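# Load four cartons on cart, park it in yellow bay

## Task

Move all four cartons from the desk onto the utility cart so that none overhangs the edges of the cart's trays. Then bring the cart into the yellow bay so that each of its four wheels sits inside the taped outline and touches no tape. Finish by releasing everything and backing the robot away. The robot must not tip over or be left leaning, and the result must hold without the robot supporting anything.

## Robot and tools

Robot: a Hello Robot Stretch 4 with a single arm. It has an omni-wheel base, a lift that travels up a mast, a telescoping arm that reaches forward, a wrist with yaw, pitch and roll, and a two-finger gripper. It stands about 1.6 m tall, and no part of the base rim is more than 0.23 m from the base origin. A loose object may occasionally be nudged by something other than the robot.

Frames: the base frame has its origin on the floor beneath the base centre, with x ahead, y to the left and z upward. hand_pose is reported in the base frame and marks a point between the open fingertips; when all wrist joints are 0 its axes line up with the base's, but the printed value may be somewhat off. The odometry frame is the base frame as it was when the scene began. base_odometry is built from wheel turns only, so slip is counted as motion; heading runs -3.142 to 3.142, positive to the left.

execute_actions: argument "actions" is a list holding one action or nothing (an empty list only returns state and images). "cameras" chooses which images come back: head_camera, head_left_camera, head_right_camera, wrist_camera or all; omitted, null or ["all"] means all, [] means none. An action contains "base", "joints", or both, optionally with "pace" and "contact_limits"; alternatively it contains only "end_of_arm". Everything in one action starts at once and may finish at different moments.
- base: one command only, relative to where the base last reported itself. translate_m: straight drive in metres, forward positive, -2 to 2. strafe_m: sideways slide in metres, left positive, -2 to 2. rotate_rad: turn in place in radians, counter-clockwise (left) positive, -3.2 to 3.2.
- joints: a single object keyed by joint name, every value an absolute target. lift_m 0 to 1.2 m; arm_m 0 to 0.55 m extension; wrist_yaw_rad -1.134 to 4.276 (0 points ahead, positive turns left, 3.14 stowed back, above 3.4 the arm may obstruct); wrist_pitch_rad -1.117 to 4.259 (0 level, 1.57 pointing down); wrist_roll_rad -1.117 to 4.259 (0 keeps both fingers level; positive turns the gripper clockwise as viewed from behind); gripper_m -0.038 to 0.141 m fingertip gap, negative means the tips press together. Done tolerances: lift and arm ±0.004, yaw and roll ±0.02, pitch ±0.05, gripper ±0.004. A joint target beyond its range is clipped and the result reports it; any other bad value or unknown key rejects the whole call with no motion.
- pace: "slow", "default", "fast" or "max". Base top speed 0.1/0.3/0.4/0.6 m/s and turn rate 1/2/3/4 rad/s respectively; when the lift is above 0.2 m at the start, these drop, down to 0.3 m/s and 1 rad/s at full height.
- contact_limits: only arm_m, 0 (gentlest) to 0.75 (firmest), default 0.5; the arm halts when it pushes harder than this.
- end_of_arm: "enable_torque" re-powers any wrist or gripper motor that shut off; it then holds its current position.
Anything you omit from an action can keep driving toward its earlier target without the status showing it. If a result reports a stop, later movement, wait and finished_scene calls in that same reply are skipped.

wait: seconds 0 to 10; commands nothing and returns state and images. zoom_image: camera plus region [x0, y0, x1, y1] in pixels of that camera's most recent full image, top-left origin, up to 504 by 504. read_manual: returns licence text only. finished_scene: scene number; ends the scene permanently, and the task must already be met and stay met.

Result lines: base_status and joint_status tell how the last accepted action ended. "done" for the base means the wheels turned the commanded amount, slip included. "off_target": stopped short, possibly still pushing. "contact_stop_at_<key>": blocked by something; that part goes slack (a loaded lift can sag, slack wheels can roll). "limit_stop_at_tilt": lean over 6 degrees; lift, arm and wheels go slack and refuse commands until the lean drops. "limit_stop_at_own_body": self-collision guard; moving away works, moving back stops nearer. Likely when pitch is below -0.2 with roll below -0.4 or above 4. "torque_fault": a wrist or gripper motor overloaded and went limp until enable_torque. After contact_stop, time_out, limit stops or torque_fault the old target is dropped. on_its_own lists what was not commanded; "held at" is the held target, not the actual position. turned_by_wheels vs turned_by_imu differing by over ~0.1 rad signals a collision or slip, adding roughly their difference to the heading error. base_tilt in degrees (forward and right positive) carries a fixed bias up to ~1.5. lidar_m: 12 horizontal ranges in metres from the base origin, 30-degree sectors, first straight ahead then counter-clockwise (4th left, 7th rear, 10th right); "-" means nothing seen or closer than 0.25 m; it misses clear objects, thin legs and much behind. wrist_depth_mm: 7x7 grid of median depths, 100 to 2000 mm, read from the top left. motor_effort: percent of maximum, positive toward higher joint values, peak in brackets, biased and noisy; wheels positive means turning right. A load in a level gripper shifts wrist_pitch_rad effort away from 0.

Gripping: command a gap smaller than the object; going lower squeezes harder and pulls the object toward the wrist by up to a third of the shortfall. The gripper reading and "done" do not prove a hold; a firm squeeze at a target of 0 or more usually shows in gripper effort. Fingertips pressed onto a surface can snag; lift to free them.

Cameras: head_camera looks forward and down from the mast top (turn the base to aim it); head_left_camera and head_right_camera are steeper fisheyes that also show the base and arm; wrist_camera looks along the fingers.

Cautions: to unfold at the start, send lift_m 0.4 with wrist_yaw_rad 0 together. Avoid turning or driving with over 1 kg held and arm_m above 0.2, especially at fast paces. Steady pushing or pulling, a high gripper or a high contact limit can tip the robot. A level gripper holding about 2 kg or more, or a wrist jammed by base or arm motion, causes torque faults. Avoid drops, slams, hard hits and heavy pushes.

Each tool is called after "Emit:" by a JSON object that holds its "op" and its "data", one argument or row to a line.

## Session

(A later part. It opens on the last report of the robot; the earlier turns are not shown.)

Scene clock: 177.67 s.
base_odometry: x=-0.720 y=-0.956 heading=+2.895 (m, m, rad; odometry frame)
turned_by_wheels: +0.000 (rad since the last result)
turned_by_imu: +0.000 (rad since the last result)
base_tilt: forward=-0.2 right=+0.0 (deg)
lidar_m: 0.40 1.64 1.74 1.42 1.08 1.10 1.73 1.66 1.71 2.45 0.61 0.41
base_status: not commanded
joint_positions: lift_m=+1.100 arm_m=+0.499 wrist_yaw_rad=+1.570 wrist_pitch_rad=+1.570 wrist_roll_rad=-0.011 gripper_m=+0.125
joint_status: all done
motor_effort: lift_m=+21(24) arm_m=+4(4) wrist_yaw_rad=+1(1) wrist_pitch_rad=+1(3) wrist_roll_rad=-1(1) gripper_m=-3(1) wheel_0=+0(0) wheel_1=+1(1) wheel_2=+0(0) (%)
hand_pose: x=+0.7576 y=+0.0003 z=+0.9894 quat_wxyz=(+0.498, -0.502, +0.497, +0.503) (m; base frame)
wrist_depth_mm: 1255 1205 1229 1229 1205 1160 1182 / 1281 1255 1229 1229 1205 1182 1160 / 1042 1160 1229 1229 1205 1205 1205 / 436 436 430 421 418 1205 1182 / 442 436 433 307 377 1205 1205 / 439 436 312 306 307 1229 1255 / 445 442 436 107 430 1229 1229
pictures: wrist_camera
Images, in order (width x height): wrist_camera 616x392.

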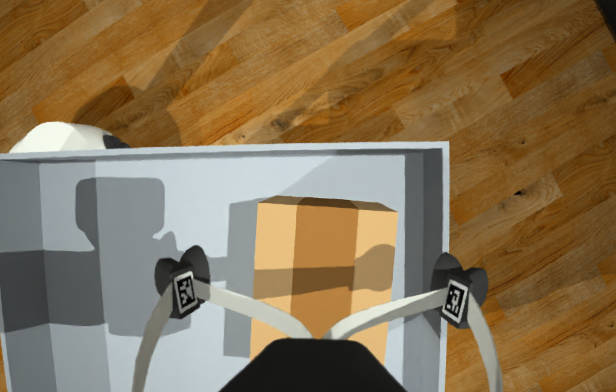

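Emit:
{"op": "execute_actions", "data": {
  "actions": [
    {"base":{"translate_m":-0.15},"joints":{"arm_m":0.1},"pace":"fast"}
  ],
  "cameras": []
}}

Emit:
{"op": "execute_actions", "data": {
  "actions": [
    {"base":{"rotate_rad":-2.2},"pace":"fast"}
  ],
  "cameras": ["head_camera"]
}}

Scene clock: 186.33 s.
base_odometry: x=-0.575 y=-0.993 heading=+2.894 (m, m, rad; odometry frame)
turned_by_wheels: +0.000 (rad since the last result)
turned_by_imu: +0.002 (rad since the last result)
base_tilt: forward=-0.3 right=+0.1 (deg)
lidar_m: 0.55 1.78 1.82 1.33 0.98 1.03 1.55 1.51 1.58 2.55 0.82 0.58
base_status: done
joint_positions: lift_m=+1.100 arm_m=+0.101 wrist_yaw_rad=+1.570 wrist_pitch_rad=+1.570 wrist_roll_rad=-0.011 gripper_m=+0.125
joint_status: all done
motor_effort: lift_m=+21(22) arm_m=-5(7) wrist_yaw_rad=+1(1) wrist_pitch_rad=+1(1) wrist_roll_rad=-1(1) gripper_m=-1(1) wheel_0=-1(8) wheel_1=-3(13) wheel_2=+0(12) (%)
hand_pose: x=+0.3592 y=+0.0002 z=+0.9894 quat_wxyz=(+0.498, -0.502, +0.497, +0.503) (m; base frame)
wrist_depth_mm: 1229 1229 1205 1229 1205 1205 1182 / 1255 1255 1255 1229 1205 1205 1182 / 1281 1255 1025 1229 1205 1205 1205 / 1255 1042 1042 1229 1229 603 387 / 1308 991 1025 1255 1229 750 389 / 1336 1308 1255 1255 1078 389 418 / 1308 1336 1281 107 1118 580 418
pictures: none
No camera images: the call's "cameras" was empty. Leave "cameras" out to get every camera's image.

Scene clock: 189.30 s.
base_odometry: x=-0.575 y=-0.993 heading=+0.695 (m, m, rad; odometry frame)
turned_by_wheels: -2.199 (rad since the last result)
turned_by_imu: -2.261 (rad since the last result)
base_tilt: forward=-0.2 right=-0.1 (deg)
lidar_m: 1.54 2.64 2.44 0.61 0.55 0.57 1.85 1.41 0.97 0.97 1.22 1.52
base_status: done
joint_positions: lift_m=+1.100 arm_m=+0.101 wrist_yaw_rad=+1.570 wrist_pitch_rad=+1.570 wrist_roll_rad=-0.011 gripper_m=+0.125
joint_status: not commanded
motor_effort: lift_m=+20(21) arm_m=-4(5) wrist_yaw_rad=+1(1) wrist_pitch_rad=+1(1) wrist_roll_rad=-1(1) gripper_m=-2(1) wheel_0=+3(10) wheel_1=+4(7) wheel_2=+5(9) (%)
hand_pose: x=+0.3592 y=+0.0002 z=+0.9895 quat_wxyz=(+0.498, -0.502, +0.497, +0.503) (m; base frame)
wrist_depth_mm: 1078 1229 1205 1205 1182 1182 1182 / 1281 1229 1229 1229 1229 1182 1160 / 1281 1229 1025 1229 1255 1205 1205 / 1281 1042 1042 1229 1229 1205 1205 / 1281 976 1025 1255 1229 1229 1205 / 1281 1255 1255 1229 1229 1255 1229 / 1308 1281 1281 107 1229 1229 1229
pictures: head_camera
Images, in order (width x height): head_camera 420x560.

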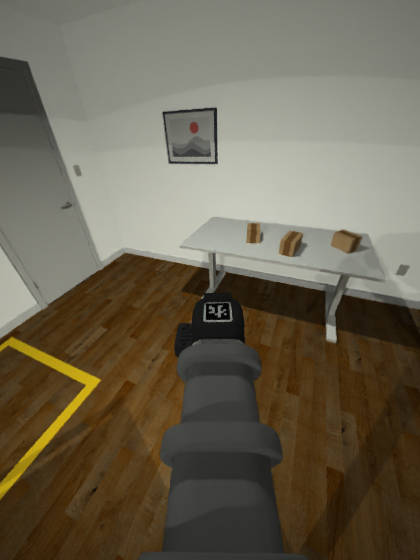

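Emit:
{"op": "execute_actions", "data": {
  "actions": [
    {"base":{"rotate_rad":-0.12},"pace":"fast"}
  ],
  "cameras": []
}}

Emit:
{"op": "execute_actions", "data": {
  "actions": [
    {"base":{"translate_m":0.9},"pace":"fast"}
  ],
  "cameras": []
}}

Emit:
{"op": "execute_actions", "data": {
  "actions": [
    {"base":{"rotate_rad":-0.38},"pace":"fast"}
  ],
  "cameras": ["head_camera"]
}}

Scene clock: 197.33 s.
base_odometry: x=-0.575 y=-0.993 heading=+0.576 (m, m, rad; odometry frame)
turned_by_wheels: -0.119 (rad since the last result)
turned_by_imu: -0.121 (rad since the last result)
base_tilt: forward=-0.2 right=+0.1 (deg)
lidar_m: 1.52 1.78 2.45 0.66 0.54 0.55 1.84 1.48 1.27 0.97 1.12 1.52
base_status: done
joint_positions: lift_m=+1.100 arm_m=+0.101 wrist_yaw_rad=+1.570 wrist_pitch_rad=+1.570 wrist_roll_rad=-0.011 gripper_m=+0.125
joint_status: not commanded
motor_effort: lift_m=+20(20) arm_m=-4(5) wrist_yaw_rad=+1(1) wrist_pitch_rad=+0(1) wrist_roll_rad=-1(2) gripper_m=-1(1) wheel_0=+4(7) wheel_1=+3(12) wheel_2=+3(9) (%)
hand_pose: x=+0.3592 y=+0.0002 z=+0.9895 quat_wxyz=(+0.498, -0.502, +0.497, +0.503) (m; base frame)
wrist_depth_mm: 1098 1255 1205 1205 1182 1205 1160 / 1281 1255 1229 1229 1205 1205 1160 / 1281 1255 1008 1205 1205 1205 1182 / 1255 1060 1008 1281 1255 1229 1229 / 1205 960 1042 1255 1229 1229 1229 / 1281 1281 1255 1229 1229 1205 1229 / 1281 1308 1255 107 1255 1229 1229
pictures: none
No camera images: the call's "cameras" was empty. Leave "cameras" out to get every camera's image.

Scene clock: 201.53 s.
base_odometry: x=+0.180 y=-0.502 heading=+0.576 (m, m, rad; odometry frame)
turned_by_wheels: +0.000 (rad since the last result)
turned_by_imu: +0.000 (rad since the last result)
base_tilt: forward=-0.1 right=+0.0 (deg)
lidar_m: 0.66 0.82 2.17 2.22 2.60 1.23 1.41 1.42 1.17 1.50 0.77 0.65
base_status: done
joint_positions: lift_m=+1.100 arm_m=+0.101 wrist_yaw_rad=+1.570 wrist_pitch_rad=+1.570 wrist_roll_rad=-0.011 gripper_m=+0.125
joint_status: not commanded
motor_effort: lift_m=+20(20) arm_m=-5(5) wrist_yaw_rad=+2(1) wrist_pitch_rad=+0(1) wrist_roll_rad=-1(1) gripper_m=-2(4) wheel_0=+2(9) wheel_1=+3(4) wheel_2=-2(13) (%)
hand_pose: x=+0.3592 y=+0.0002 z=+0.9895 quat_wxyz=(+0.498, -0.502, +0.497, +0.503) (m; base frame)
wrist_depth_mm: 1229 1255 1229 1205 1182 1182 1205 / 1255 1255 1255 1229 1205 1205 1160 / 1281 1229 1025 1255 1229 1205 1205 / 1281 1025 1025 1255 1205 1255 1182 / 1255 1008 1042 1229 1205 1229 1205 / 1308 1281 1255 1255 1255 1229 492 / 1255 1281 1255 107 1255 1229 500
pictures: none
No camera images: the call's "cameras" was empty. Leave "cameras" out to get every camera's image.

Scene clock: 202.90 s.
base_odometry: x=+0.180 y=-0.502 heading=+0.197 (m, m, rad; odometry frame)
turned_by_wheels: -0.379 (rad since the last result)
turned_by_imu: -0.390 (rad since the last result)
base_tilt: forward=-0.2 right=-0.1 (deg)
lidar_m: 0.66 0.66 0.87 2.22 2.28 1.24 1.24 2.47 1.30 1.16 1.51 0.77
base_status: done
joint_positions: lift_m=+1.100 arm_m=+0.101 wrist_yaw_rad=+1.570 wrist_pitch_rad=+1.570 wrist_roll_rad=-0.011 gripper_m=+0.125
joint_status: not commanded
motor_effort: lift_m=+20(20) arm_m=-5(5) wrist_yaw_rad=+2(2) wrist_pitch_rad=+1(1) wrist_roll_rad=-1(1) gripper_m=+1(0) wheel_0=+4(6) wheel_1=+4(9) wheel_2=+3(9) (%)
hand_pose: x=+0.3592 y=+0.0002 z=+0.9895 quat_wxyz=(+0.498, -0.502, +0.497, +0.503) (m; base frame)
wrist_depth_mm: 1281 1255 1205 1229 1182 1205 473 / 1281 1229 1229 1205 1182 1205 480 / 1255 1255 1060 1255 1229 1205 488 / 1281 1042 1025 1229 1255 1229 854 / 1255 991 1042 1205 1255 1205 866 / 1281 1308 1281 1255 1255 1229 854 / 1336 1308 1281 107 1255 1205 1182
pictures: head_camera
Images, in order (width x height): head_camera 420x560.

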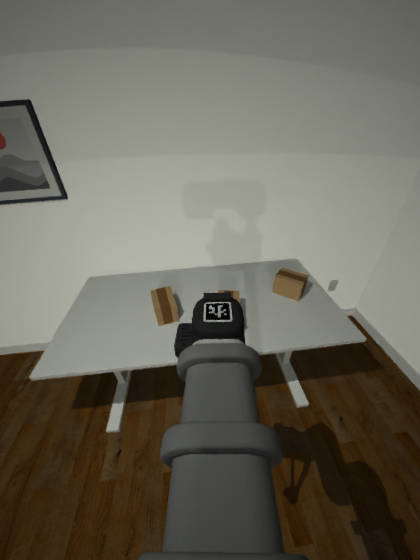

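Emit:
{"op": "execute_actions", "data": {
  "actions": [
    {"base":{"translate_m":0.33},"joints":{"arm_m":0.35,"gripper_m":0.14},"pace":"fast"}
  ],
  "cameras": ["wrist_camera"]
}}

Scene clock: 210.37 s.
base_odometry: x=+0.503 y=-0.438 heading=+0.197 (m, m, rad; odometry frame)
turned_by_wheels: +0.000 (rad since the last result)
turned_by_imu: +0.002 (rad since the last result)
base_tilt: forward=-0.1 right=+0.1 (deg)
lidar_m: 0.33 0.34 0.44 2.27 2.32 1.56 1.54 2.41 1.24 1.19 0.55 0.36
base_status: done
joint_positions: lift_m=+1.100 arm_m=+0.349 wrist_yaw_rad=+1.570 wrist_pitch_rad=+1.570 wrist_roll_rad=-0.011 gripper_m=+0.140
joint_status: all done
motor_effort: lift_m=+20(20) arm_m=+5(5) wrist_yaw_rad=+1(1) wrist_pitch_rad=+1(0) wrist_roll_rad=-2(1) gripper_m=+1(1) wheel_0=+1(9) wheel_1=+2(9) wheel_2=+0(12) (%)
hand_pose: x=+0.6075 y=+0.0002 z=+0.9895 quat_wxyz=(+0.498, -0.502, +0.497, +0.503) (m; base frame)
wrist_depth_mm: 1255 500 488 455 480 477 477 / 1255 500 500 488 484 480 480 / 1255 504 500 492 488 484 480 / 1060 512 500 496 496 492 484 / 1255 512 384 384 496 488 492 / 1308 1255 392 384 382 488 488 / 1336 1308 517 107 508 500 496
pictures: wrist_camera
Images, in order (width x height): wrist_camera 616x392.

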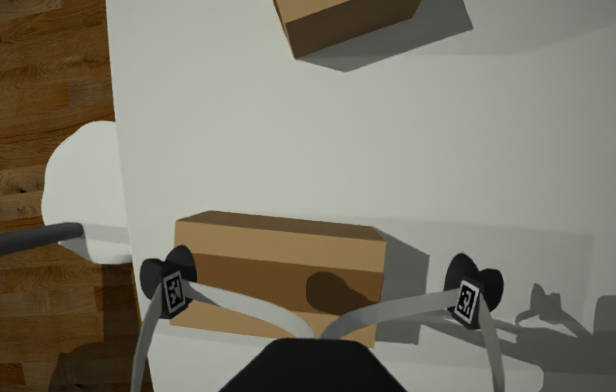

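Emit:
{"op": "execute_actions", "data": {
  "actions": [
    {"base":{"strafe_m":0.04},"joints":{"arm_m":0.32,"wrist_yaw_rad":-0.1,"lift_m":1.0}}
  ],
  "cameras": ["wrist_camera"]
}}

Scene clock: 220.00 s.
base_odometry: x=+0.495 y=-0.399 heading=+0.197 (m, m, rad; odometry frame)
turned_by_wheels: +0.000 (rad since the last result)
turned_by_imu: +0.002 (rad since the last result)
base_tilt: forward=-0.2 right=+0.1 (deg)
lidar_m: 0.33 0.32 0.43 2.22 2.28 1.66 1.54 2.50 1.28 1.24 0.56 0.35
base_status: done
joint_positions: lift_m=+1.000 arm_m=+0.321 wrist_yaw_rad=-0.100 wrist_pitch_rad=+1.570 wrist_roll_rad=-0.011 gripper_m=+0.140
joint_status: all done
motor_effort: lift_m=+14(19) arm_m=-5(6) wrist_yaw_rad=+0(5) wrist_pitch_rad=+0(0) wrist_roll_rad=-1(1) gripper_m=-1(1) wheel_0=-1(11) wheel_1=+2(12) wheel_2=+0(0) (%)
hand_pose: x=+0.4833 y=-0.0870 z=+0.8901 quat_wxyz=(+0.707, +0.031, +0.706, -0.031) (m; base frame)
wrist_depth_mm: 399 397 392 273 272 382 379 / 402 397 399 276 272 382 382 / 384 407 397 278 279 389 384 / 404 407 402 279 278 387 387 / 410 410 404 281 281 392 389 / 421 407 407 402 399 394 1118 / 424 418 410 107 1160 1160 1118
pictures: wrist_camera
Images, in order (width x height): wrist_camera 616x392.

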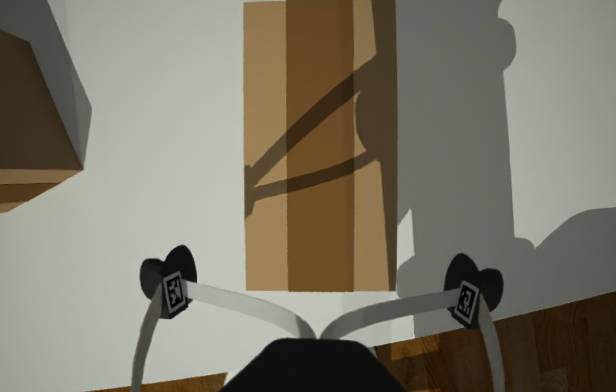

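Emit:
{"op": "execute_actions", "data": {
  "actions": [
    {"joints":{"arm_m":0.42}}
  ],
  "cameras": []
}}

Emit:
{"op": "execute_actions", "data": {
  "actions": [
    {"joints":{"lift_m":0.89}}
  ],
  "cameras": ["wrist_camera"]
}}

Scene clock: 226.73 s.
base_odometry: x=+0.495 y=-0.399 heading=+0.197 (m, m, rad; odometry frame)
turned_by_wheels: +0.000 (rad since the last result)
turned_by_imu: +0.001 (rad since the last result)
base_tilt: forward=-0.1 right=+0.0 (deg)
lidar_m: 0.30 0.34 0.42 2.21 2.29 1.68 1.55 2.50 1.30 1.22 0.53 0.35
base_status: not commanded
joint_positions: lift_m=+1.000 arm_m=+0.419 wrist_yaw_rad=-0.100 wrist_pitch_rad=+1.570 wrist_roll_rad=-0.011 gripper_m=+0.140
joint_status: all done
motor_effort: lift_m=+13(13) arm_m=+5(5) wrist_yaw_rad=+1(1) wrist_pitch_rad=+1(1) wrist_roll_rad=-2(2) gripper_m=-2(1) wheel_0=-2(2) wheel_1=+2(2) wheel_2=+0(0) (%)
hand_pose: x=+0.5815 y=-0.0870 z=+0.8901 quat_wxyz=(+0.707, +0.031, +0.706, -0.031) (m; base frame)
wrist_depth_mm: 402 399 392 389 387 382 379 / 402 402 394 392 389 382 379 / 410 402 399 278 389 387 387 / 397 404 404 278 277 392 389 / 362 410 404 283 281 394 394 / 418 415 404 281 279 394 399 / 421 415 413 107 402 399 397
pictures: none
No camera images: the call's "cameras" was empty. Leave "cameras" out to get every camera's image.

Scene clock: 228.23 s.
base_odometry: x=+0.495 y=-0.399 heading=+0.197 (m, m, rad; odometry frame)
turned_by_wheels: +0.000 (rad since the last result)
turned_by_imu: +0.000 (rad since the last result)
base_tilt: forward=-0.3 right=+0.0 (deg)
lidar_m: 0.32 0.34 0.41 2.21 2.28 1.67 1.54 2.50 1.30 1.23 0.54 0.36
base_status: not commanded
joint_positions: lift_m=+0.891 arm_m=+0.419 wrist_yaw_rad=-0.100 wrist_pitch_rad=+1.571 wrist_roll_rad=-0.011 gripper_m=+0.140
joint_status: all done
motor_effort: lift_m=+7(12) arm_m=+5(5) wrist_yaw_rad=+1(2) wrist_pitch_rad=-1(2) wrist_roll_rad=-1(1) gripper_m=+0(1) wheel_0=-1(2) wheel_1=+2(2) wheel_2=+0(0) (%)
hand_pose: x=+0.5813 y=-0.0870 z=+0.7806 quat_wxyz=(+0.706, +0.031, +0.706, -0.031) (m; base frame)
wrist_depth_mm: 291 290 287 285 283 281 278 / 294 291 289 287 285 283 281 / 297 294 174 170 170 283 281 / 298 296 174 173 170 285 285 / 300 297 176 174 172 289 289 / 303 301 177 174 173 190 290 / 306 303 178 107 175 293 290
pictures: wrist_camera
Images, in order (width x height): wrist_camera 616x392.

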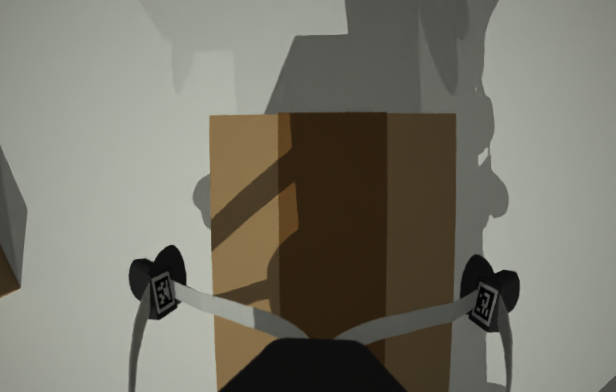

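Emit:
{"op": "execute_actions", "data": {
  "actions": [
    {"joints":{"gripper_m":0.04}}
  ],
  "cameras": []
}}

Emit:
{"op": "execute_actions", "data": {
  "actions": [
    {"joints":{"lift_m":1.1,"arm_m":0.1,"wrist_yaw_rad":1.57}}
  ],
  "cameras": []
}}

Emit:
{"op": "execute_actions", "data": {
  "actions": [
    {"base":{"translate_m":-0.9},"pace":"fast"}
  ],
  "cameras": []
}}

Emit:
{"op": "execute_actions", "data": {
  "actions": [
    {"base":{"rotate_rad":2.55},"pace":"fast"}
  ],
  "cameras": ["head_camera"]
}}

Scene clock: 234.80 s.
base_odometry: x=+0.495 y=-0.399 heading=+0.197 (m, m, rad; odometry frame)
turned_by_wheels: +0.000 (rad since the last result)
turned_by_imu: +0.002 (rad since the last result)
base_tilt: forward=-0.1 right=+0.1 (deg)
lidar_m: 0.32 0.34 0.43 2.22 2.25 1.68 1.55 2.49 1.28 1.23 0.55 0.36
base_status: not commanded
joint_positions: lift_m=+0.890 arm_m=+0.419 wrist_yaw_rad=-0.100 wrist_pitch_rad=+1.570 wrist_roll_rad=-0.011 gripper_m=+0.041
joint_status: all done
motor_effort: lift_m=+15(15) arm_m=+5(5) wrist_yaw_rad=+1(0) wrist_pitch_rad=+1(2) wrist_roll_rad=-1(1) gripper_m=-26(27) wheel_0=-1(1) wheel_1=+2(2) wheel_2=+0(0) (%)
hand_pose: x=+0.5816 y=-0.0870 z=+0.7799 quat_wxyz=(+0.707, +0.031, +0.706, -0.031) (m; base frame)
wrist_depth_mm: 289 285 282 279 277 276 272 / 289 285 285 279 278 276 274 / 290 289 152 150 148 278 277 / 296 291 153 152 151 281 278 / 297 294 155 154 153 282 281 / 300 181 157 156 155 174 283 / 300 298 160 107 156 287 -
pictures: none
No camera images: the call's "cameras" was empty. Leave "cameras" out to get every camera's image.

Scene clock: 236.87 s.
base_odometry: x=+0.495 y=-0.399 heading=+0.197 (m, m, rad; odometry frame)
turned_by_wheels: +0.000 (rad since the last result)
turned_by_imu: +0.001 (rad since the last result)
base_tilt: forward=-0.1 right=+0.1 (deg)
lidar_m: 0.29 0.33 0.44 2.23 2.29 1.67 1.54 2.52 1.28 1.23 0.54 0.31
base_status: not commanded
joint_positions: lift_m=+1.100 arm_m=+0.101 wrist_yaw_rad=+1.570 wrist_pitch_rad=+1.570 wrist_roll_rad=-0.011 gripper_m=+0.041
joint_status: all done
motor_effort: lift_m=+24(25) arm_m=-5(6) wrist_yaw_rad=+2(7) wrist_pitch_rad=+1(2) wrist_roll_rad=-1(1) gripper_m=-26(27) wheel_0=-2(2) wheel_1=+2(2) wheel_2=+0(0) (%)
hand_pose: x=+0.3592 y=+0.0003 z=+0.9892 quat_wxyz=(+0.498, -0.502, +0.497, +0.503) (m; base frame)
wrist_depth_mm: 1255 1229 1255 488 484 436 359 / 1255 1255 1255 492 488 480 473 / 1255 1281 151 150 149 488 484 / 1308 1025 153 152 151 488 480 / 1281 1042 156 154 153 492 484 / 1281 180 157 156 155 175 492 / 1308 1281 160 107 156 496 488
pictures: none
No camera images: the call's "cameras" was empty. Leave "cameras" out to get every camera's image.

Scene clock: 241.07 s.
base_odometry: x=-0.387 y=-0.575 heading=+0.197 (m, m, rad; odometry frame)
turned_by_wheels: +0.000 (rad since the last result)
turned_by_imu: +0.002 (rad since the last result)
base_tilt: forward=-0.2 right=+0.1 (deg)
lidar_m: 0.29 0.33 2.26 2.11 2.15 0.67 0.68 0.85 1.76 1.29 1.30 0.29
base_status: done
joint_positions: lift_m=+1.100 arm_m=+0.101 wrist_yaw_rad=+1.570 wrist_pitch_rad=+1.570 wrist_roll_rad=-0.011 gripper_m=+0.041
joint_status: not commanded
motor_effort: lift_m=+23(24) arm_m=-4(5) wrist_yaw_rad=+2(3) wrist_pitch_rad=+1(2) wrist_roll_rad=-2(1) gripper_m=-26(28) wheel_0=-1(9) wheel_1=-2(10) wheel_2=+1(13) (%)
hand_pose: x=+0.3592 y=+0.0003 z=+0.9892 quat_wxyz=(+0.498, -0.502, +0.497, +0.503) (m; base frame)
wrist_depth_mm: 1255 1255 1205 1229 1182 1205 1182 / 1229 1229 1229 1255 1229 1182 1182 / 1255 1229 152 150 149 1205 1182 / 1255 1042 153 151 151 1205 1182 / 1281 1042 156 154 153 1205 1229 / 1281 180 158 156 155 173 1205 / 1308 1281 160 107 156 1182 1205
pictures: none
No camera images: the call's "cameras" was empty. Leave "cameras" out to get every camera's image.

Scene clock: 244.30 s.
base_odometry: x=-0.387 y=-0.575 heading=+2.746 (m, m, rad; odometry frame)
turned_by_wheels: +2.549 (rad since the last result)
turned_by_imu: +2.623 (rad since the last result)
base_tilt: forward=-0.2 right=+0.1 (deg)
lidar_m: 0.29 0.32 0.82 1.81 1.33 1.35 1.34 1.20 1.22 2.28 2.10 0.32
base_status: done
joint_positions: lift_m=+1.100 arm_m=+0.101 wrist_yaw_rad=+1.570 wrist_pitch_rad=+1.570 wrist_roll_rad=-0.011 gripper_m=+0.041
joint_status: not commanded
motor_effort: lift_m=+20(23) arm_m=-5(5) wrist_yaw_rad=+1(2) wrist_pitch_rad=+1(2) wrist_roll_rad=-1(1) gripper_m=-25(27) wheel_0=-2(7) wheel_1=-3(9) wheel_2=-3(8) (%)
hand_pose: x=+0.3592 y=+0.0003 z=+0.9895 quat_wxyz=(+0.498, -0.502, +0.497, +0.503) (m; base frame)
wrist_depth_mm: 1281 1255 1229 1205 1182 715 715 / 1255 1281 1229 1205 1229 732 723 / 1281 1255 152 150 149 732 723 / 1255 1025 153 152 151 1060 732 / 1255 1042 156 153 152 1205 1205 / 1336 180 158 157 155 174 1205 / 1308 1281 160 107 156 1229 1229
pictures: head_camera
Images, in order (width x height): head_camera 420x560.

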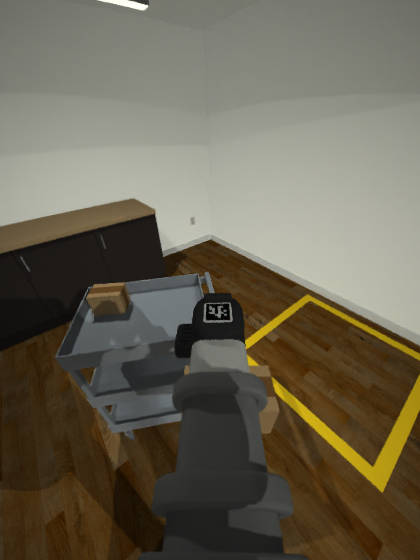

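Emit:
{"op": "execute_actions", "data": {
  "actions": [
    {"base":{"rotate_rad":0.15}}
  ],
  "cameras": []
}}

Emit:
{"op": "execute_actions", "data": {
  "actions": [
    {"base":{"strafe_m":0.2},"joints":{"arm_m":0.4}}
  ],
  "cameras": ["head_camera","wrist_camera"]
}}

Scene clock: 250.47 s.
base_odometry: x=-0.387 y=-0.575 heading=+2.896 (m, m, rad; odometry frame)
turned_by_wheels: +0.149 (rad since the last result)
turned_by_imu: +0.155 (rad since the last result)
base_tilt: forward=-0.2 right=-0.1 (deg)
lidar_m: 0.31 0.33 2.17 1.69 1.32 1.39 1.28 1.22 1.29 2.17 2.10 0.31
base_status: done
joint_positions: lift_m=+1.100 arm_m=+0.101 wrist_yaw_rad=+1.570 wrist_pitch_rad=+1.570 wrist_roll_rad=-0.011 gripper_m=+0.041
joint_status: not commanded
motor_effort: lift_m=+20(20) arm_m=-5(4) wrist_yaw_rad=+1(1) wrist_pitch_rad=+1(4) wrist_roll_rad=-2(1) gripper_m=-27(26) wheel_0=-2(7) wheel_1=-4(7) wheel_2=-4(9) (%)
hand_pose: x=+0.3592 y=+0.0003 z=+0.9895 quat_wxyz=(+0.498, -0.502, +0.497, +0.503) (m; base frame)
wrist_depth_mm: 1255 1229 1229 1205 1182 723 715 / 1281 1255 1229 1182 1255 741 723 / 1255 1229 151 149 148 732 723 / 1281 1025 153 152 151 723 732 / 1281 1042 156 153 153 842 732 / 1281 181 158 156 155 174 1229 / 1281 1308 160 107 156 1205 1205
pictures: none
No camera images: the call's "cameras" was empty. Leave "cameras" out to get every camera's image.

Scene clock: 252.47 s.
base_odometry: x=-0.436 y=-0.769 heading=+2.896 (m, m, rad; odometry frame)
turned_by_wheels: +0.000 (rad since the last result)
turned_by_imu: +0.001 (rad since the last result)
base_tilt: forward=+0.0 right=+0.0 (deg)
lidar_m: 0.59 0.66 2.09 1.51 1.15 1.18 1.38 1.32 1.36 2.36 2.27 0.69
base_status: done
joint_positions: lift_m=+1.100 arm_m=+0.399 wrist_yaw_rad=+1.570 wrist_pitch_rad=+1.570 wrist_roll_rad=-0.011 gripper_m=+0.041
joint_status: all done
motor_effort: lift_m=+20(20) arm_m=+5(4) wrist_yaw_rad=+1(3) wrist_pitch_rad=+2(4) wrist_roll_rad=-1(2) gripper_m=-25(26) wheel_0=-1(10) wheel_1=+2(11) wheel_2=+0(3) (%)
hand_pose: x=+0.6575 y=+0.0003 z=+0.9895 quat_wxyz=(+0.498, -0.502, +0.497, +0.503) (m; base frame)
wrist_depth_mm: 1229 1229 1205 1205 413 407 402 / 1255 1229 1229 1205 407 410 399 / 1060 1078 152 150 149 407 410 / 1042 1042 154 151 151 413 413 / 1281 1118 156 154 153 418 410 / 1308 181 157 156 155 175 418 / 1308 1281 160 107 156 427 421
pictures: head_camera, wrist_camera
Images, in order (width x height): head_camera 420x560, wrist_camera 616x392.

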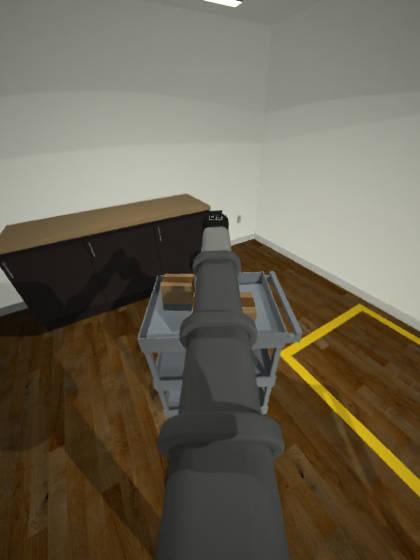

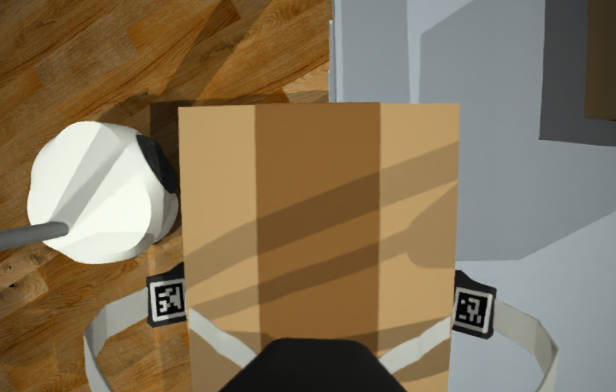

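Emit:
{"op": "execute_actions", "data": {
  "actions": [
    {"base":{"strafe_m":0.15},"joints":{"arm_m":0.53}}
  ],
  "cameras": ["wrist_camera"]
}}

Scene clock: 260.90 s.
base_odometry: x=-0.472 y=-0.914 heading=+2.896 (m, m, rad; odometry frame)
turned_by_wheels: +0.000 (rad since the last result)
turned_by_imu: +0.001 (rad since the last result)
base_tilt: forward=-0.1 right=+0.0 (deg)
lidar_m: 0.63 1.92 1.91 1.38 1.03 1.07 1.45 1.39 1.45 2.51 2.40 0.67
base_status: done
joint_positions: lift_m=+1.100 arm_m=+0.529 wrist_yaw_rad=+1.570 wrist_pitch_rad=+1.570 wrist_roll_rad=-0.011 gripper_m=+0.041
joint_status: all done
motor_effort: lift_m=+20(20) arm_m=+5(4) wrist_yaw_rad=+1(1) wrist_pitch_rad=+2(3) wrist_roll_rad=-2(2) gripper_m=-27(28) wheel_0=-1(13) wheel_1=+2(12) wheel_2=+0(1) (%)
hand_pose: x=+0.7875 y=+0.0003 z=+0.9895 quat_wxyz=(+0.498, -0.502, +0.497, +0.503) (m; base frame)
wrist_depth_mm: 1255 1229 1205 1229 768 778 1160 / 1255 1281 394 415 410 404 293 / 1042 1229 151 149 149 334 291 / 1042 1205 154 152 150 353 293 / 1060 1281 156 154 153 347 296 / 1308 180 158 156 155 175 415 / 1308 1281 160 107 156 415 418
pictures: wrist_camera
Images, in order (width x height): wrist_camera 616x392.

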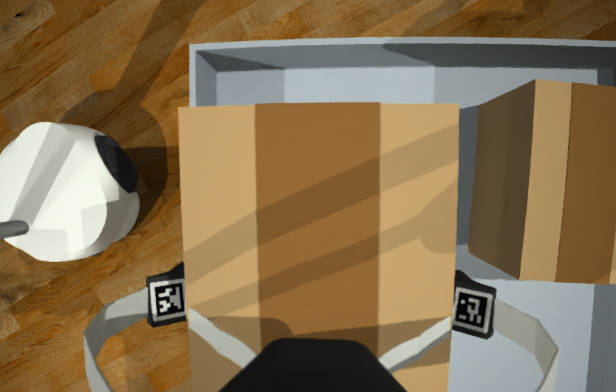

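Emit:
{"op": "execute_actions", "data": {
  "actions": [
    {"base":{"strafe_m":0.05},"joints":{"arm_m":0.55}}
  ],
  "cameras": []
}}

Emit:
{"op": "execute_actions", "data": {
  "actions": [
    {"joints":{"lift_m":0.985}}
  ],
  "cameras": ["wrist_camera"]
}}

Scene clock: 268.80 s.
base_odometry: x=-0.485 y=-0.963 heading=+2.896 (m, m, rad; odometry frame)
turned_by_wheels: +0.000 (rad since the last result)
turned_by_imu: +0.001 (rad since the last result)
base_tilt: forward=-0.1 right=+0.1 (deg)
lidar_m: 0.64 1.88 1.85 1.32 0.99 1.02 1.47 1.42 1.50 2.55 2.43 0.68
base_status: done
joint_positions: lift_m=+1.100 arm_m=+0.546 wrist_yaw_rad=+1.570 wrist_pitch_rad=+1.570 wrist_roll_rad=-0.011 gripper_m=+0.041
joint_status: all done
joint sent to its limit — the command would take arm_m past its upper limit, so that joint was sent only as far as its limit.
motor_effort: lift_m=+20(20) arm_m=+4(9) wrist_yaw_rad=+2(0) wrist_pitch_rad=+2(4) wrist_roll_rad=-2(1) gripper_m=-27(27) wheel_0=-2(9) wheel_1=+0(7) wheel_2=+0(0) (%)
hand_pose: x=+0.8048 y=+0.0003 z=+0.9895 quat_wxyz=(+0.498, -0.502, +0.497, +0.503) (m; base frame)
wrist_depth_mm: 1205 1229 1229 1205 1205 1138 1160 / 1229 1255 1229 1205 1182 1205 1160 / 1042 1229 151 149 149 387 404 / 1060 1229 153 151 151 322 294 / 1060 1281 156 154 153 310 293 / 1281 180 158 156 155 175 297 / 1336 1308 160 107 156 421 415
pictures: none
No camera images: the call's "cameras" was empty. Leave "cameras" out to get every camera's image.

Scene clock: 270.33 s.
base_odometry: x=-0.485 y=-0.963 heading=+2.896 (m, m, rad; odometry frame)
turned_by_wheels: +0.000 (rad since the last result)
turned_by_imu: +0.001 (rad since the last result)
base_tilt: forward=-0.1 right=+0.1 (deg)
lidar_m: 0.64 1.87 1.84 1.34 0.96 1.02 1.47 1.42 1.48 2.56 2.44 0.67
base_status: not commanded
joint_positions: lift_m=+0.985 arm_m=+0.546 wrist_yaw_rad=+1.570 wrist_pitch_rad=+1.570 wrist_roll_rad=-0.011 gripper_m=+0.041
joint_status: all done
motor_effort: lift_m=+15(20) arm_m=+5(5) wrist_yaw_rad=+1(1) wrist_pitch_rad=+2(1) wrist_roll_rad=-1(1) gripper_m=-28(27) wheel_0=-2(2) wheel_1=+0(0) wheel_2=+0(0) (%)
hand_pose: x=+0.8048 y=+0.0003 z=+0.8749 quat_wxyz=(+0.498, -0.502, +0.497, +0.503) (m; base frame)
wrist_depth_mm: 1118 1118 1098 1098 1098 1060 1060 / 1138 270 252 255 257 283 281 / 960 290 151 150 148 296 262 / 931 291 153 152 151 298 242 / 960 287 155 154 153 300 238 / 1160 180 157 156 155 174 230 / 1182 281 160 107 156 303 -
pictures: wrist_camera
Images, in order (width x height): wrist_camera 616x392.

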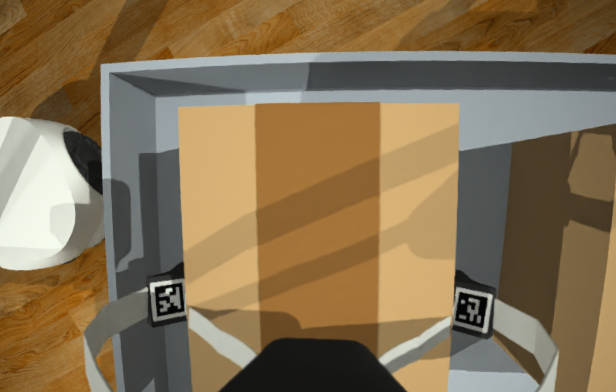

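Emit:
{"op": "execute_actions", "data": {
  "actions": [
    {"joints":{"lift_m":0.965}}
  ],
  "cameras": []
}}

Emit:
{"op": "execute_actions", "data": {
  "actions": [
    {"joints":{"gripper_m":0.12}}
  ],
  "cameras": []
}}

Emit:
{"op": "execute_actions", "data": {
  "actions": [
    {"joints":{"lift_m":1.1}}
  ],
  "cameras": ["wrist_camera"]
}}

Scene clock: 277.13 s.
base_odometry: x=-0.485 y=-0.963 heading=+2.896 (m, m, rad; odometry frame)
turned_by_wheels: +0.000 (rad since the last result)
turned_by_imu: +0.001 (rad since the last result)
base_tilt: forward=-0.1 right=+0.0 (deg)
lidar_m: 0.64 1.89 1.85 1.33 0.95 1.01 1.47 1.41 1.47 2.53 2.43 0.68
base_status: not commanded
joint_positions: lift_m=+0.965 arm_m=+0.546 wrist_yaw_rad=+1.570 wrist_pitch_rad=+1.570 wrist_roll_rad=-0.011 gripper_m=+0.041
joint_status: all done
motor_effort: lift_m=+15(16) arm_m=+4(5) wrist_yaw_rad=+1(1) wrist_pitch_rad=+2(1) wrist_roll_rad=-1(2) gripper_m=-25(26) wheel_0=-2(2) wheel_1=+0(0) wheel_2=+0(0) (%)
hand_pose: x=+0.8048 y=+0.0003 z=+0.8549 quat_wxyz=(+0.498, -0.502, +0.497, +0.503) (m; base frame)
wrist_depth_mm: 1098 1060 1078 1078 1078 1060 1042 / 1118 241 253 255 258 274 273 / 960 270 151 150 148 277 262 / 917 270 153 152 151 279 243 / 931 266 155 153 153 281 238 / 1138 180 158 156 155 175 229 / 1160 260 160 107 156 285 -
pictures: none
No camera images: the call's "cameras" was empty. Leave "cameras" out to get every camera's image.

Scene clock: 278.83 s.
base_odometry: x=-0.485 y=-0.963 heading=+2.896 (m, m, rad; odometry frame)
turned_by_wheels: +0.000 (rad since the last result)
turned_by_imu: +0.001 (rad since the last result)
base_tilt: forward=-0.1 right=+0.1 (deg)
lidar_m: 0.64 1.89 1.84 1.33 0.95 1.02 1.48 1.42 1.47 2.54 2.44 0.69
base_status: not commanded
joint_positions: lift_m=+0.965 arm_m=+0.546 wrist_yaw_rad=+1.570 wrist_pitch_rad=+1.569 wrist_roll_rad=-0.011 gripper_m=+0.120
joint_status: all done
motor_effort: lift_m=+15(15) arm_m=+5(5) wrist_yaw_rad=+1(1) wrist_pitch_rad=+3(3) wrist_roll_rad=-2(1) gripper_m=-3(26) wheel_0=-2(2) wheel_1=+0(0) wheel_2=+0(0) (%)
hand_pose: x=+0.8048 y=+0.0004 z=+0.8549 quat_wxyz=(+0.498, -0.502, +0.497, +0.503) (m; base frame)
wrist_depth_mm: 1098 1098 1060 1078 1078 1042 1060 / 1118 242 281 286 286 282 276 / 976 268 173 171 169 286 263 / 904 271 174 172 171 287 243 / 960 250 176 173 173 289 236 / 1160 248 176 175 173 210 232 / 1160 279 178 107 175 291 227
pictures: none
No camera images: the call's "cameras" was empty. Leave "cameras" out to get every camera's image.

Scene clock: 280.47 s.
base_odometry: x=-0.485 y=-0.963 heading=+2.896 (m, m, rad; odometry frame)
turned_by_wheels: +0.000 (rad since the last result)
turned_by_imu: +0.000 (rad since the last result)
base_tilt: forward=-0.2 right=+0.0 (deg)
lidar_m: 0.63 1.89 1.83 1.34 0.97 1.02 1.48 1.41 1.48 2.55 2.44 0.68
base_status: not commanded
joint_positions: lift_m=+1.100 arm_m=+0.546 wrist_yaw_rad=+1.570 wrist_pitch_rad=+1.570 wrist_roll_rad=-0.011 gripper_m=+0.120
joint_status: all done
motor_effort: lift_m=+22(23) arm_m=+4(4) wrist_yaw_rad=+1(1) wrist_pitch_rad=+1(3) wrist_roll_rad=-2(1) gripper_m=-2(4) wheel_0=-2(2) wheel_1=+0(0) wheel_2=+0(0) (%)
hand_pose: x=+0.8048 y=+0.0003 z=+0.9894 quat_wxyz=(+0.498, -0.502, +0.497, +0.503) (m; base frame)
wrist_depth_mm: 1281 1255 1205 1229 1182 1205 1160 / 1281 1229 1229 1229 1205 1160 1182 / 1042 1255 424 303 413 413 407 / 1042 1255 424 304 415 349 294 / 1060 1255 399 306 421 317 297 / 1308 1281 312 306 306 301 298 / 1366 1281 430 107 427 424 421
pictures: wrist_camera
Images, in order (width x height): wrist_camera 616x392.

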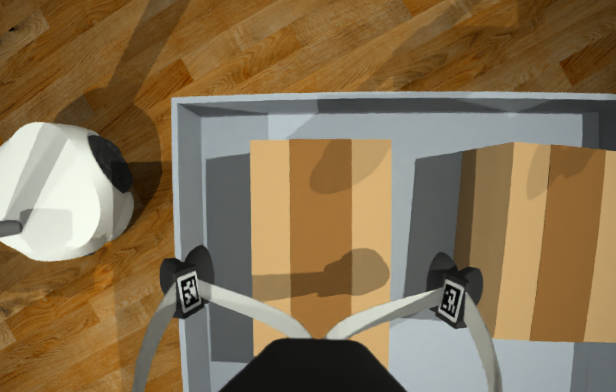

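Emit:
{"op": "execute_actions", "data": {
  "actions": [
    {"base":{"translate_m":-0.15},"joints":{"arm_m":0.1},"pace":"fast"}
  ],
  "cameras": []
}}

Emit:
{"op": "execute_actions", "data": {
  "actions": [
    {"base":{"rotate_rad":-2.15},"pace":"fast"}
  ],
  "cameras": []
}}

Emit:
{"op": "execute_actions", "data": {
  "actions": [
    {"base":{"translate_m":1.1},"pace":"fast"}
  ],
  "cameras": []
}}

Emit:
{"op": "execute_actions", "data": {
  "actions": [
    {"base":{"rotate_rad":-0.55},"pace":"fast"}
  ],
  "cameras": ["head_camera"]
}}

Scene clock: 294.17 s.
base_odometry: x=-0.339 y=-0.999 heading=+2.895 (m, m, rad; odometry frame)
turned_by_wheels: +0.000 (rad since the last result)
turned_by_imu: +0.002 (rad since the last result)
base_tilt: forward=-0.2 right=+0.1 (deg)
lidar_m: 0.79 2.01 1.72 1.26 0.90 0.93 1.35 1.28 1.34 2.58 2.51 0.83
base_status: done
joint_positions: lift_m=+1.100 arm_m=+0.101 wrist_yaw_rad=+1.570 wrist_pitch_rad=+1.570 wrist_roll_rad=-0.011 gripper_m=+0.120
joint_status: all done
motor_effort: lift_m=+21(22) arm_m=-5(5) wrist_yaw_rad=+1(1) wrist_pitch_rad=+0(2) wrist_roll_rad=-1(1) gripper_m=-1(1) wheel_0=-2(6) wheel_1=-3(9) wheel_2=+1(13) (%)
hand_pose: x=+0.3592 y=+0.0002 z=+0.9894 quat_wxyz=(+0.498, -0.502, +0.497, +0.503) (m; base frame)
wrist_depth_mm: 1308 1255 1229 1205 1205 1182 1182 / 1255 1255 1229 1205 1205 1182 1182 / 1229 1255 1025 1255 1205 1205 1229 / 1255 1042 1025 1255 1229 1160 732 / 1281 1042 1025 1255 1255 1060 732 / 1308 1281 1255 1281 1229 1008 732 / 1308 1308 1281 107 1281 1098 750
pictures: none
No camera images: the call's "cameras" was empty. Leave "cameras" out to get every camera's image.

Scene clock: 297.10 s.
base_odometry: x=-0.339 y=-0.999 heading=+0.746 (m, m, rad; odometry frame)
turned_by_wheels: -2.149 (rad since the last result)
turned_by_imu: -2.209 (rad since the last result)
base_tilt: forward=-0.1 right=+0.0 (deg)
lidar_m: 1.31 2.69 2.51 0.89 0.80 2.05 1.92 1.28 0.87 0.89 1.54 1.28
base_status: done
joint_positions: lift_m=+1.100 arm_m=+0.101 wrist_yaw_rad=+1.570 wrist_pitch_rad=+1.570 wrist_roll_rad=-0.011 gripper_m=+0.120
joint_status: not commanded
motor_effort: lift_m=+20(21) arm_m=-5(5) wrist_yaw_rad=+2(1) wrist_pitch_rad=+1(1) wrist_roll_rad=-1(2) gripper_m=+0(1) wheel_0=+3(8) wheel_1=+3(11) wheel_2=+4(10) (%)
hand_pose: x=+0.3592 y=+0.0002 z=+0.9895 quat_wxyz=(+0.498, -0.502, +0.497, +0.503) (m; base frame)
wrist_depth_mm: 1229 1229 1229 1229 1229 1205 1182 / 1229 1308 1229 1229 1205 1205 1205 / 1281 1229 1042 1229 1229 1205 1205 / 1308 1042 1042 1255 1229 1205 1182 / 1308 1042 1042 1255 1229 1229 1229 / 1281 1308 1255 1281 1229 1229 1205 / 1308 1336 1308 107 1255 1229 1255
pictures: none
No camera images: the call's "cameras" was empty. Leave "cameras" out to get every camera's image.

Scene clock: 301.93 s.
base_odometry: x=+0.468 y=-0.253 heading=+0.746 (m, m, rad; odometry frame)
turned_by_wheels: +0.000 (rad since the last result)
turned_by_imu: +0.000 (rad since the last result)
base_tilt: forward=-0.2 right=+0.2 (deg)
lidar_m: 0.29 0.41 2.03 2.09 2.73 1.53 2.64 1.43 1.40 0.47 0.32 0.29
base_status: done
joint_positions: lift_m=+1.100 arm_m=+0.101 wrist_yaw_rad=+1.570 wrist_pitch_rad=+1.570 wrist_roll_rad=-0.011 gripper_m=+0.120
joint_status: not commanded
motor_effort: lift_m=+20(20) arm_m=-5(5) wrist_yaw_rad=+2(1) wrist_pitch_rad=+0(0) wrist_roll_rad=-1(1) gripper_m=-2(1) wheel_0=+2(7) wheel_1=+1(4) wheel_2=-1(14) (%)
hand_pose: x=+0.3592 y=+0.0002 z=+0.9895 quat_wxyz=(+0.498, -0.502, +0.497, +0.503) (m; base frame)
wrist_depth_mm: 1255 1255 1255 1205 488 480 477 / 1281 1255 1255 1229 488 480 480 / 1255 1255 1025 1229 492 480 480 / 1281 1025 1025 1098 496 492 488 / 1281 1025 1025 504 496 500 496 / 1308 1308 1255 504 500 496 492 / 1281 1255 1255 107 504 496 496
pictures: none
No camera images: the call's "cameras" was empty. Leave "cameras" out to get every camera's image.

Scene clock: 303.53 s.
base_odometry: x=+0.468 y=-0.252 heading=+0.197 (m, m, rad; odometry frame)
turned_by_wheels: -0.549 (rad since the last result)
turned_by_imu: -0.564 (rad since the last result)
base_tilt: forward=-0.2 right=+0.1 (deg)
lidar_m: 0.29 0.29 0.40 2.06 2.10 2.66 1.56 2.76 1.46 1.39 0.50 0.33
base_status: done
joint_positions: lift_m=+1.100 arm_m=+0.101 wrist_yaw_rad=+1.570 wrist_pitch_rad=+1.570 wrist_roll_rad=-0.011 gripper_m=+0.120
joint_status: not commanded
motor_effort: lift_m=+21(21) arm_m=-5(5) wrist_yaw_rad=+2(2) wrist_pitch_rad=+1(0) wrist_roll_rad=-1(2) gripper_m=-2(2) wheel_0=+4(7) wheel_1=+3(6) wheel_2=+3(9) (%)
hand_pose: x=+0.3592 y=+0.0002 z=+0.9895 quat_wxyz=(+0.498, -0.502, +0.497, +0.503) (m; base frame)
wrist_depth_mm: 1229 1229 1205 492 484 484 477 / 1229 1281 1229 492 484 484 480 / 1255 1255 1025 496 496 392 368 / 1281 1042 1025 496 492 433 370 / 1308 1025 1025 504 500 492 492 / 1308 1255 1281 508 508 492 488 / 1336 1308 1281 107 504 500 496
pictures: head_camera
Images, in order (width x height): head_camera 420x560.

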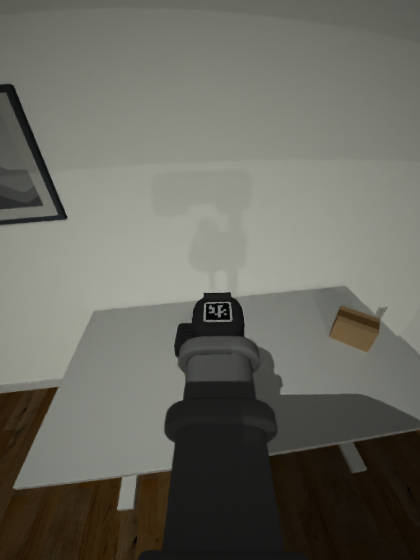

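Close call on distance; carton 2 is under the hand apparently. Look with the wrist.

Emit:
{"op": "execute_actions", "data": {
  "actions": [
    {"joints":{"arm_m":0.25,"gripper_m":0.14}}
  ],
  "cameras": ["wrist_camera"]
}}

Scene clock: 309.17 s.
base_odometry: x=+0.468 y=-0.252 heading=+0.197 (m, m, rad; odometry frame)
turned_by_wheels: +0.000 (rad since the last result)
turned_by_imu: +0.001 (rad since the last result)
base_tilt: forward=-0.1 right=+0.2 (deg)
lidar_m: 0.30 0.31 0.39 2.04 2.10 2.64 1.54 2.73 1.45 1.38 0.47 0.32
base_status: not commanded
joint_positions: lift_m=+1.100 arm_m=+0.249 wrist_yaw_rad=+1.570 wrist_pitch_rad=+1.570 wrist_roll_rad=-0.011 gripper_m=+0.140
joint_status: all done
motor_effort: lift_m=+21(21) arm_m=+5(6) wrist_yaw_rad=+2(2) wrist_pitch_rad=+0(1) wrist_roll_rad=-2(1) gripper_m=+0(0) wheel_0=+4(5) wheel_1=+3(3) wheel_2=+3(3) (%)
hand_pose: x=+0.5074 y=+0.0002 z=+0.9895 quat_wxyz=(+0.498, -0.502, +0.497, +0.503) (m; base frame)
wrist_depth_mm: 1255 1229 496 492 484 477 473 / 1255 1255 504 488 488 473 484 / 1281 1025 500 496 375 370 480 / 1255 1025 500 496 375 488 484 / 1281 1060 508 504 500 492 492 / 1281 1281 508 504 496 492 492 / 1308 1255 512 107 500 500 500
pictures: wrist_camera
Images, in order (width x height): wrist_camera 616x392.

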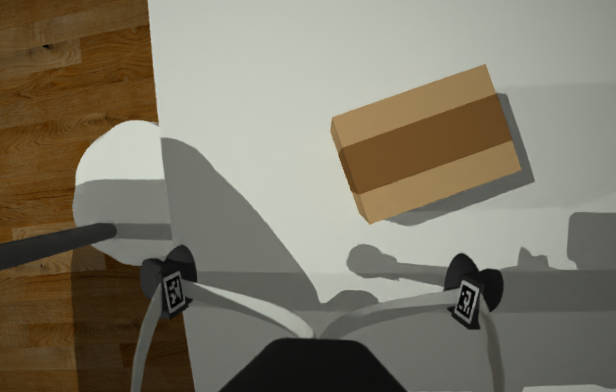

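Emit:
{"op": "execute_actions", "data": {
  "actions": [
    {"base":{"strafe_m":0.17},"joints":{"arm_m":0.43,"wrist_yaw_rad":0.31,"lift_m":1.0}}
  ],
  "cameras": ["wrist_camera"]
}}

Scene clock: 317.00 s.
base_odometry: x=+0.435 y=-0.086 heading=+0.197 (m, m, rad; odometry frame)
turned_by_wheels: +0.000 (rad since the last result)
turned_by_imu: +0.002 (rad since the last result)
base_tilt: forward=-0.1 right=+0.1 (deg)
lidar_m: 0.27 0.28 0.37 1.89 1.91 2.43 1.53 1.75 1.63 1.56 0.47 0.30
base_status: done
joint_positions: lift_m=+1.000 arm_m=+0.429 wrist_yaw_rad=+0.310 wrist_pitch_rad=+1.570 wrist_roll_rad=-0.011 gripper_m=+0.140
joint_status: all done
motor_effort: lift_m=+14(19) arm_m=+5(5) wrist_yaw_rad=+1(4) wrist_pitch_rad=+1(1) wrist_roll_rad=-2(1) gripper_m=+0(2) wheel_0=-1(9) wheel_1=+3(13) wheel_2=+0(3) (%)
hand_pose: x=+0.6270 y=-0.0832 z=+0.8901 quat_wxyz=(+0.698, -0.113, +0.698, +0.113) (m; base frame)
wrist_depth_mm: 397 394 394 389 387 382 377 / 402 399 394 392 387 387 382 / 410 402 399 397 392 389 384 / 407 402 402 278 389 392 387 / 413 410 404 281 397 394 392 / 418 413 285 282 281 394 392 / 418 418 410 107 402 402 399
pictures: wrist_camera
Images, in order (width x height): wrist_camera 616x392.

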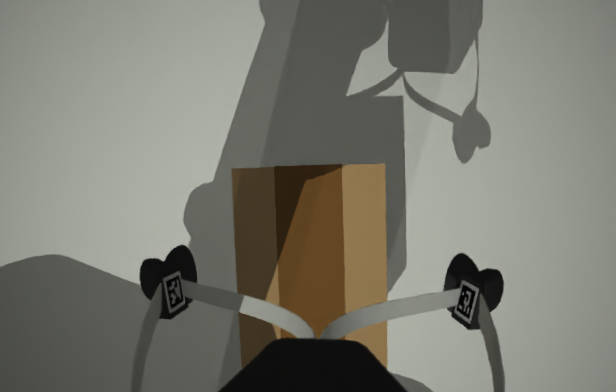

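Emit:
{"op": "execute_actions", "data": {
  "actions": [
    {"joints":{"lift_m":0.89}}
  ],
  "cameras": []
}}

Emit:
{"op": "execute_actions", "data": {
  "actions": [
    {"joints":{"gripper_m":0.04}}
  ],
  "cameras": []
}}

Emit:
{"op": "execute_actions", "data": {
  "actions": [
    {"joints":{"lift_m":1.1,"arm_m":0.1,"wrist_yaw_rad":1.57}}
  ],
  "cameras": ["wrist_camera"]
}}

Scene clock: 324.37 s.
base_odometry: x=+0.435 y=-0.086 heading=+0.197 (m, m, rad; odometry frame)
turned_by_wheels: +0.000 (rad since the last result)
turned_by_imu: +0.002 (rad since the last result)
base_tilt: forward=-0.1 right=-0.1 (deg)
lidar_m: 0.26 0.29 0.36 1.87 1.91 2.43 1.53 1.75 1.63 1.57 0.46 0.29
base_status: not commanded
joint_positions: lift_m=+0.891 arm_m=+0.429 wrist_yaw_rad=+0.310 wrist_pitch_rad=+1.571 wrist_roll_rad=-0.011 gripper_m=+0.140
joint_status: all done
motor_effort: lift_m=+7(13) arm_m=+5(5) wrist_yaw_rad=+2(1) wrist_pitch_rad=-3(5) wrist_roll_rad=-1(1) gripper_m=-1(2) wheel_0=+0(1) wheel_1=+3(3) wheel_2=+0(0) (%)
hand_pose: x=+0.6266 y=-0.0833 z=+0.7806 quat_wxyz=(+0.698, -0.113, +0.698, +0.113) (m; base frame)
wrist_depth_mm: 291 291 289 285 282 279 277 / 297 294 290 286 285 282 279 / 297 294 291 287 287 283 282 / 297 298 174 172 170 287 283 / 301 298 175 173 172 287 286 / 304 303 176 174 173 203 287 / 304 304 178 107 174 293 290
pictures: none
No camera images: the call's "cameras" was empty. Leave "cameras" out to get every camera's image.

Scene clock: 326.37 s.
base_odometry: x=+0.435 y=-0.086 heading=+0.197 (m, m, rad; odometry frame)
turned_by_wheels: +0.000 (rad since the last result)
turned_by_imu: +0.001 (rad since the last result)
base_tilt: forward=-0.2 right=+0.1 (deg)
lidar_m: 0.27 0.28 0.36 1.88 1.91 2.44 1.52 1.74 1.64 1.57 0.46 0.31
base_status: not commanded
joint_positions: lift_m=+0.890 arm_m=+0.429 wrist_yaw_rad=+0.310 wrist_pitch_rad=+1.569 wrist_roll_rad=-0.011 gripper_m=+0.041
joint_status: all done
motor_effort: lift_m=+17(17) arm_m=+5(5) wrist_yaw_rad=+1(1) wrist_pitch_rad=+2(4) wrist_roll_rad=-1(1) gripper_m=-28(28) wheel_0=+1(2) wheel_1=+3(2) wheel_2=+0(0) (%)
hand_pose: x=+0.6271 y=-0.0831 z=+0.7798 quat_wxyz=(+0.699, -0.113, +0.698, +0.113) (m; base frame)
wrist_depth_mm: 286 283 282 278 276 271 270 / 287 285 282 281 277 273 272 / 291 287 285 283 279 276 274 / 294 290 161 159 158 279 276 / 296 293 163 161 160 281 279 / 300 180 164 163 161 174 282 / 300 296 167 107 162 287 -
pictures: none
No camera images: the call's "cameras" was empty. Leave "cameras" out to get every camera's image.

Scene clock: 328.47 s.
base_odometry: x=+0.435 y=-0.086 heading=+0.197 (m, m, rad; odometry frame)
turned_by_wheels: +0.000 (rad since the last result)
turned_by_imu: +0.001 (rad since the last result)
base_tilt: forward=-0.2 right=+0.0 (deg)
lidar_m: 0.27 0.28 0.35 1.89 1.92 2.44 1.52 1.77 1.63 1.56 0.45 0.29
base_status: not commanded
joint_positions: lift_m=+1.099 arm_m=+0.101 wrist_yaw_rad=+1.570 wrist_pitch_rad=+1.569 wrist_roll_rad=-0.011 gripper_m=+0.041
joint_status: all done
motor_effort: lift_m=+25(27) arm_m=-5(5) wrist_yaw_rad=+3(8) wrist_pitch_rad=+2(4) wrist_roll_rad=-1(1) gripper_m=-27(28) wheel_0=+1(1) wheel_1=+2(3) wheel_2=+0(0) (%)
hand_pose: x=+0.3592 y=+0.0003 z=+0.9891 quat_wxyz=(+0.498, -0.502, +0.497, +0.503) (m; base frame)
wrist_depth_mm: 1255 1229 1229 488 480 480 473 / 1281 1255 1229 488 488 480 473 / 1255 1255 1042 492 488 480 480 / 1308 1042 161 159 158 484 480 / 1308 1025 163 161 160 488 480 / 1281 181 164 162 161 174 488 / 1336 1308 167 107 162 500 496
pictures: wrist_camera
Images, in order (width x height): wrist_camera 616x392.

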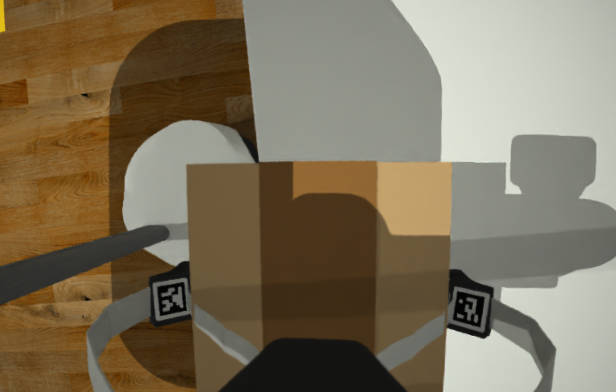

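Emit:
{"op": "execute_actions", "data": {
  "actions": [
    {"base":{"translate_m":-0.85},"pace":"fast"}
  ],
  "cameras": []
}}

Emit:
{"op": "execute_actions", "data": {
  "actions": [
    {"base":{"rotate_rad":2.7},"pace":"fast"}
  ],
  "cameras": ["head_camera", "wrist_camera"]
}}

Scene clock: 339.80 s.
base_odometry: x=-0.398 y=-0.252 heading=+0.197 (m, m, rad; odometry frame)
turned_by_wheels: +0.000 (rad since the last result)
turned_by_imu: +0.003 (rad since the last result)
base_tilt: forward=-0.2 right=+0.0 (deg)
lidar_m: 0.30 1.16 1.91 1.78 1.83 2.32 0.63 0.80 2.11 1.60 1.63 0.31
base_status: done
joint_positions: lift_m=+1.099 arm_m=+0.101 wrist_yaw_rad=+1.570 wrist_pitch_rad=+1.570 wrist_roll_rad=-0.011 gripper_m=+0.041
joint_status: not commanded
motor_effort: lift_m=+25(25) arm_m=-4(5) wrist_yaw_rad=+2(2) wrist_pitch_rad=+1(3) wrist_roll_rad=-1(1) gripper_m=-29(28) wheel_0=-1(8) wheel_1=-3(8) wheel_2=+1(13) (%)
hand_pose: x=+0.3592 y=+0.0003 z=+0.9891 quat_wxyz=(+0.498, -0.502, +0.497, +0.503) (m; base frame)
wrist_depth_mm: 1255 1229 1229 1182 1182 1160 1160 / 1229 1229 1255 1255 1205 1182 1138 / 1255 1255 1025 1229 1205 1182 1182 / 1255 1042 161 158 158 1205 1205 / 1281 1042 163 160 159 1229 1182 / 1281 179 164 162 161 174 1205 / 1336 1281 167 107 162 1229 1229
pictures: none
No camera images: the call's "cameras" was empty. Leave "cameras" out to get every camera's image.

Scene clock: 343.17 s.
base_odometry: x=-0.398 y=-0.252 heading=+2.896 (m, m, rad; odometry frame)
turned_by_wheels: +2.699 (rad since the last result)
turned_by_imu: +2.776 (rad since the last result)
base_tilt: forward=-0.2 right=-0.1 (deg)
lidar_m: 0.31 0.64 0.86 2.06 1.65 1.68 1.16 1.10 1.93 1.84 1.78 0.30
base_status: done
joint_positions: lift_m=+1.100 arm_m=+0.101 wrist_yaw_rad=+1.570 wrist_pitch_rad=+1.569 wrist_roll_rad=-0.011 gripper_m=+0.041
joint_status: not commanded
motor_effort: lift_m=+23(25) arm_m=-5(4) wrist_yaw_rad=+1(2) wrist_pitch_rad=+2(4) wrist_roll_rad=-1(1) gripper_m=-26(28) wheel_0=-2(7) wheel_1=-4(9) wheel_2=-6(10) (%)
hand_pose: x=+0.3592 y=+0.0003 z=+0.9893 quat_wxyz=(+0.498, -0.502, +0.497, +0.503) (m; base frame)
wrist_depth_mm: 1255 1229 1229 1229 1182 723 707 / 1229 1255 1229 1229 1229 1025 1008 / 1281 1255 1025 1229 1205 1205 1205 / 1281 1008 161 159 158 1205 1182 / 1281 1042 163 161 160 1182 1205 / 1255 180 164 163 162 175 1229 / 1308 1255 166 107 162 1255 1229
pictures: head_camera, wrist_camera
Images, in order (width x height): head_camera 420x560, wrist_camera 616x392.

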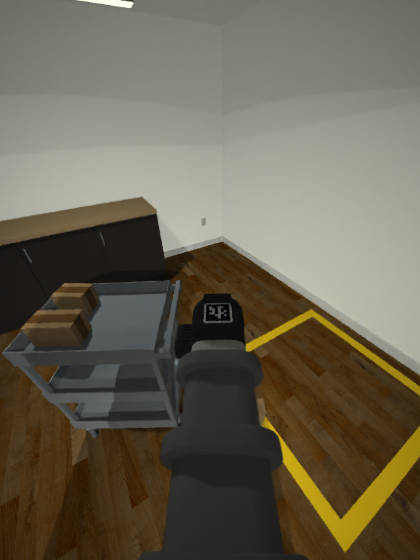

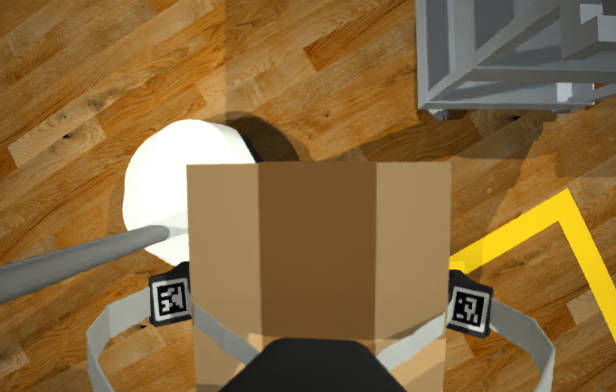

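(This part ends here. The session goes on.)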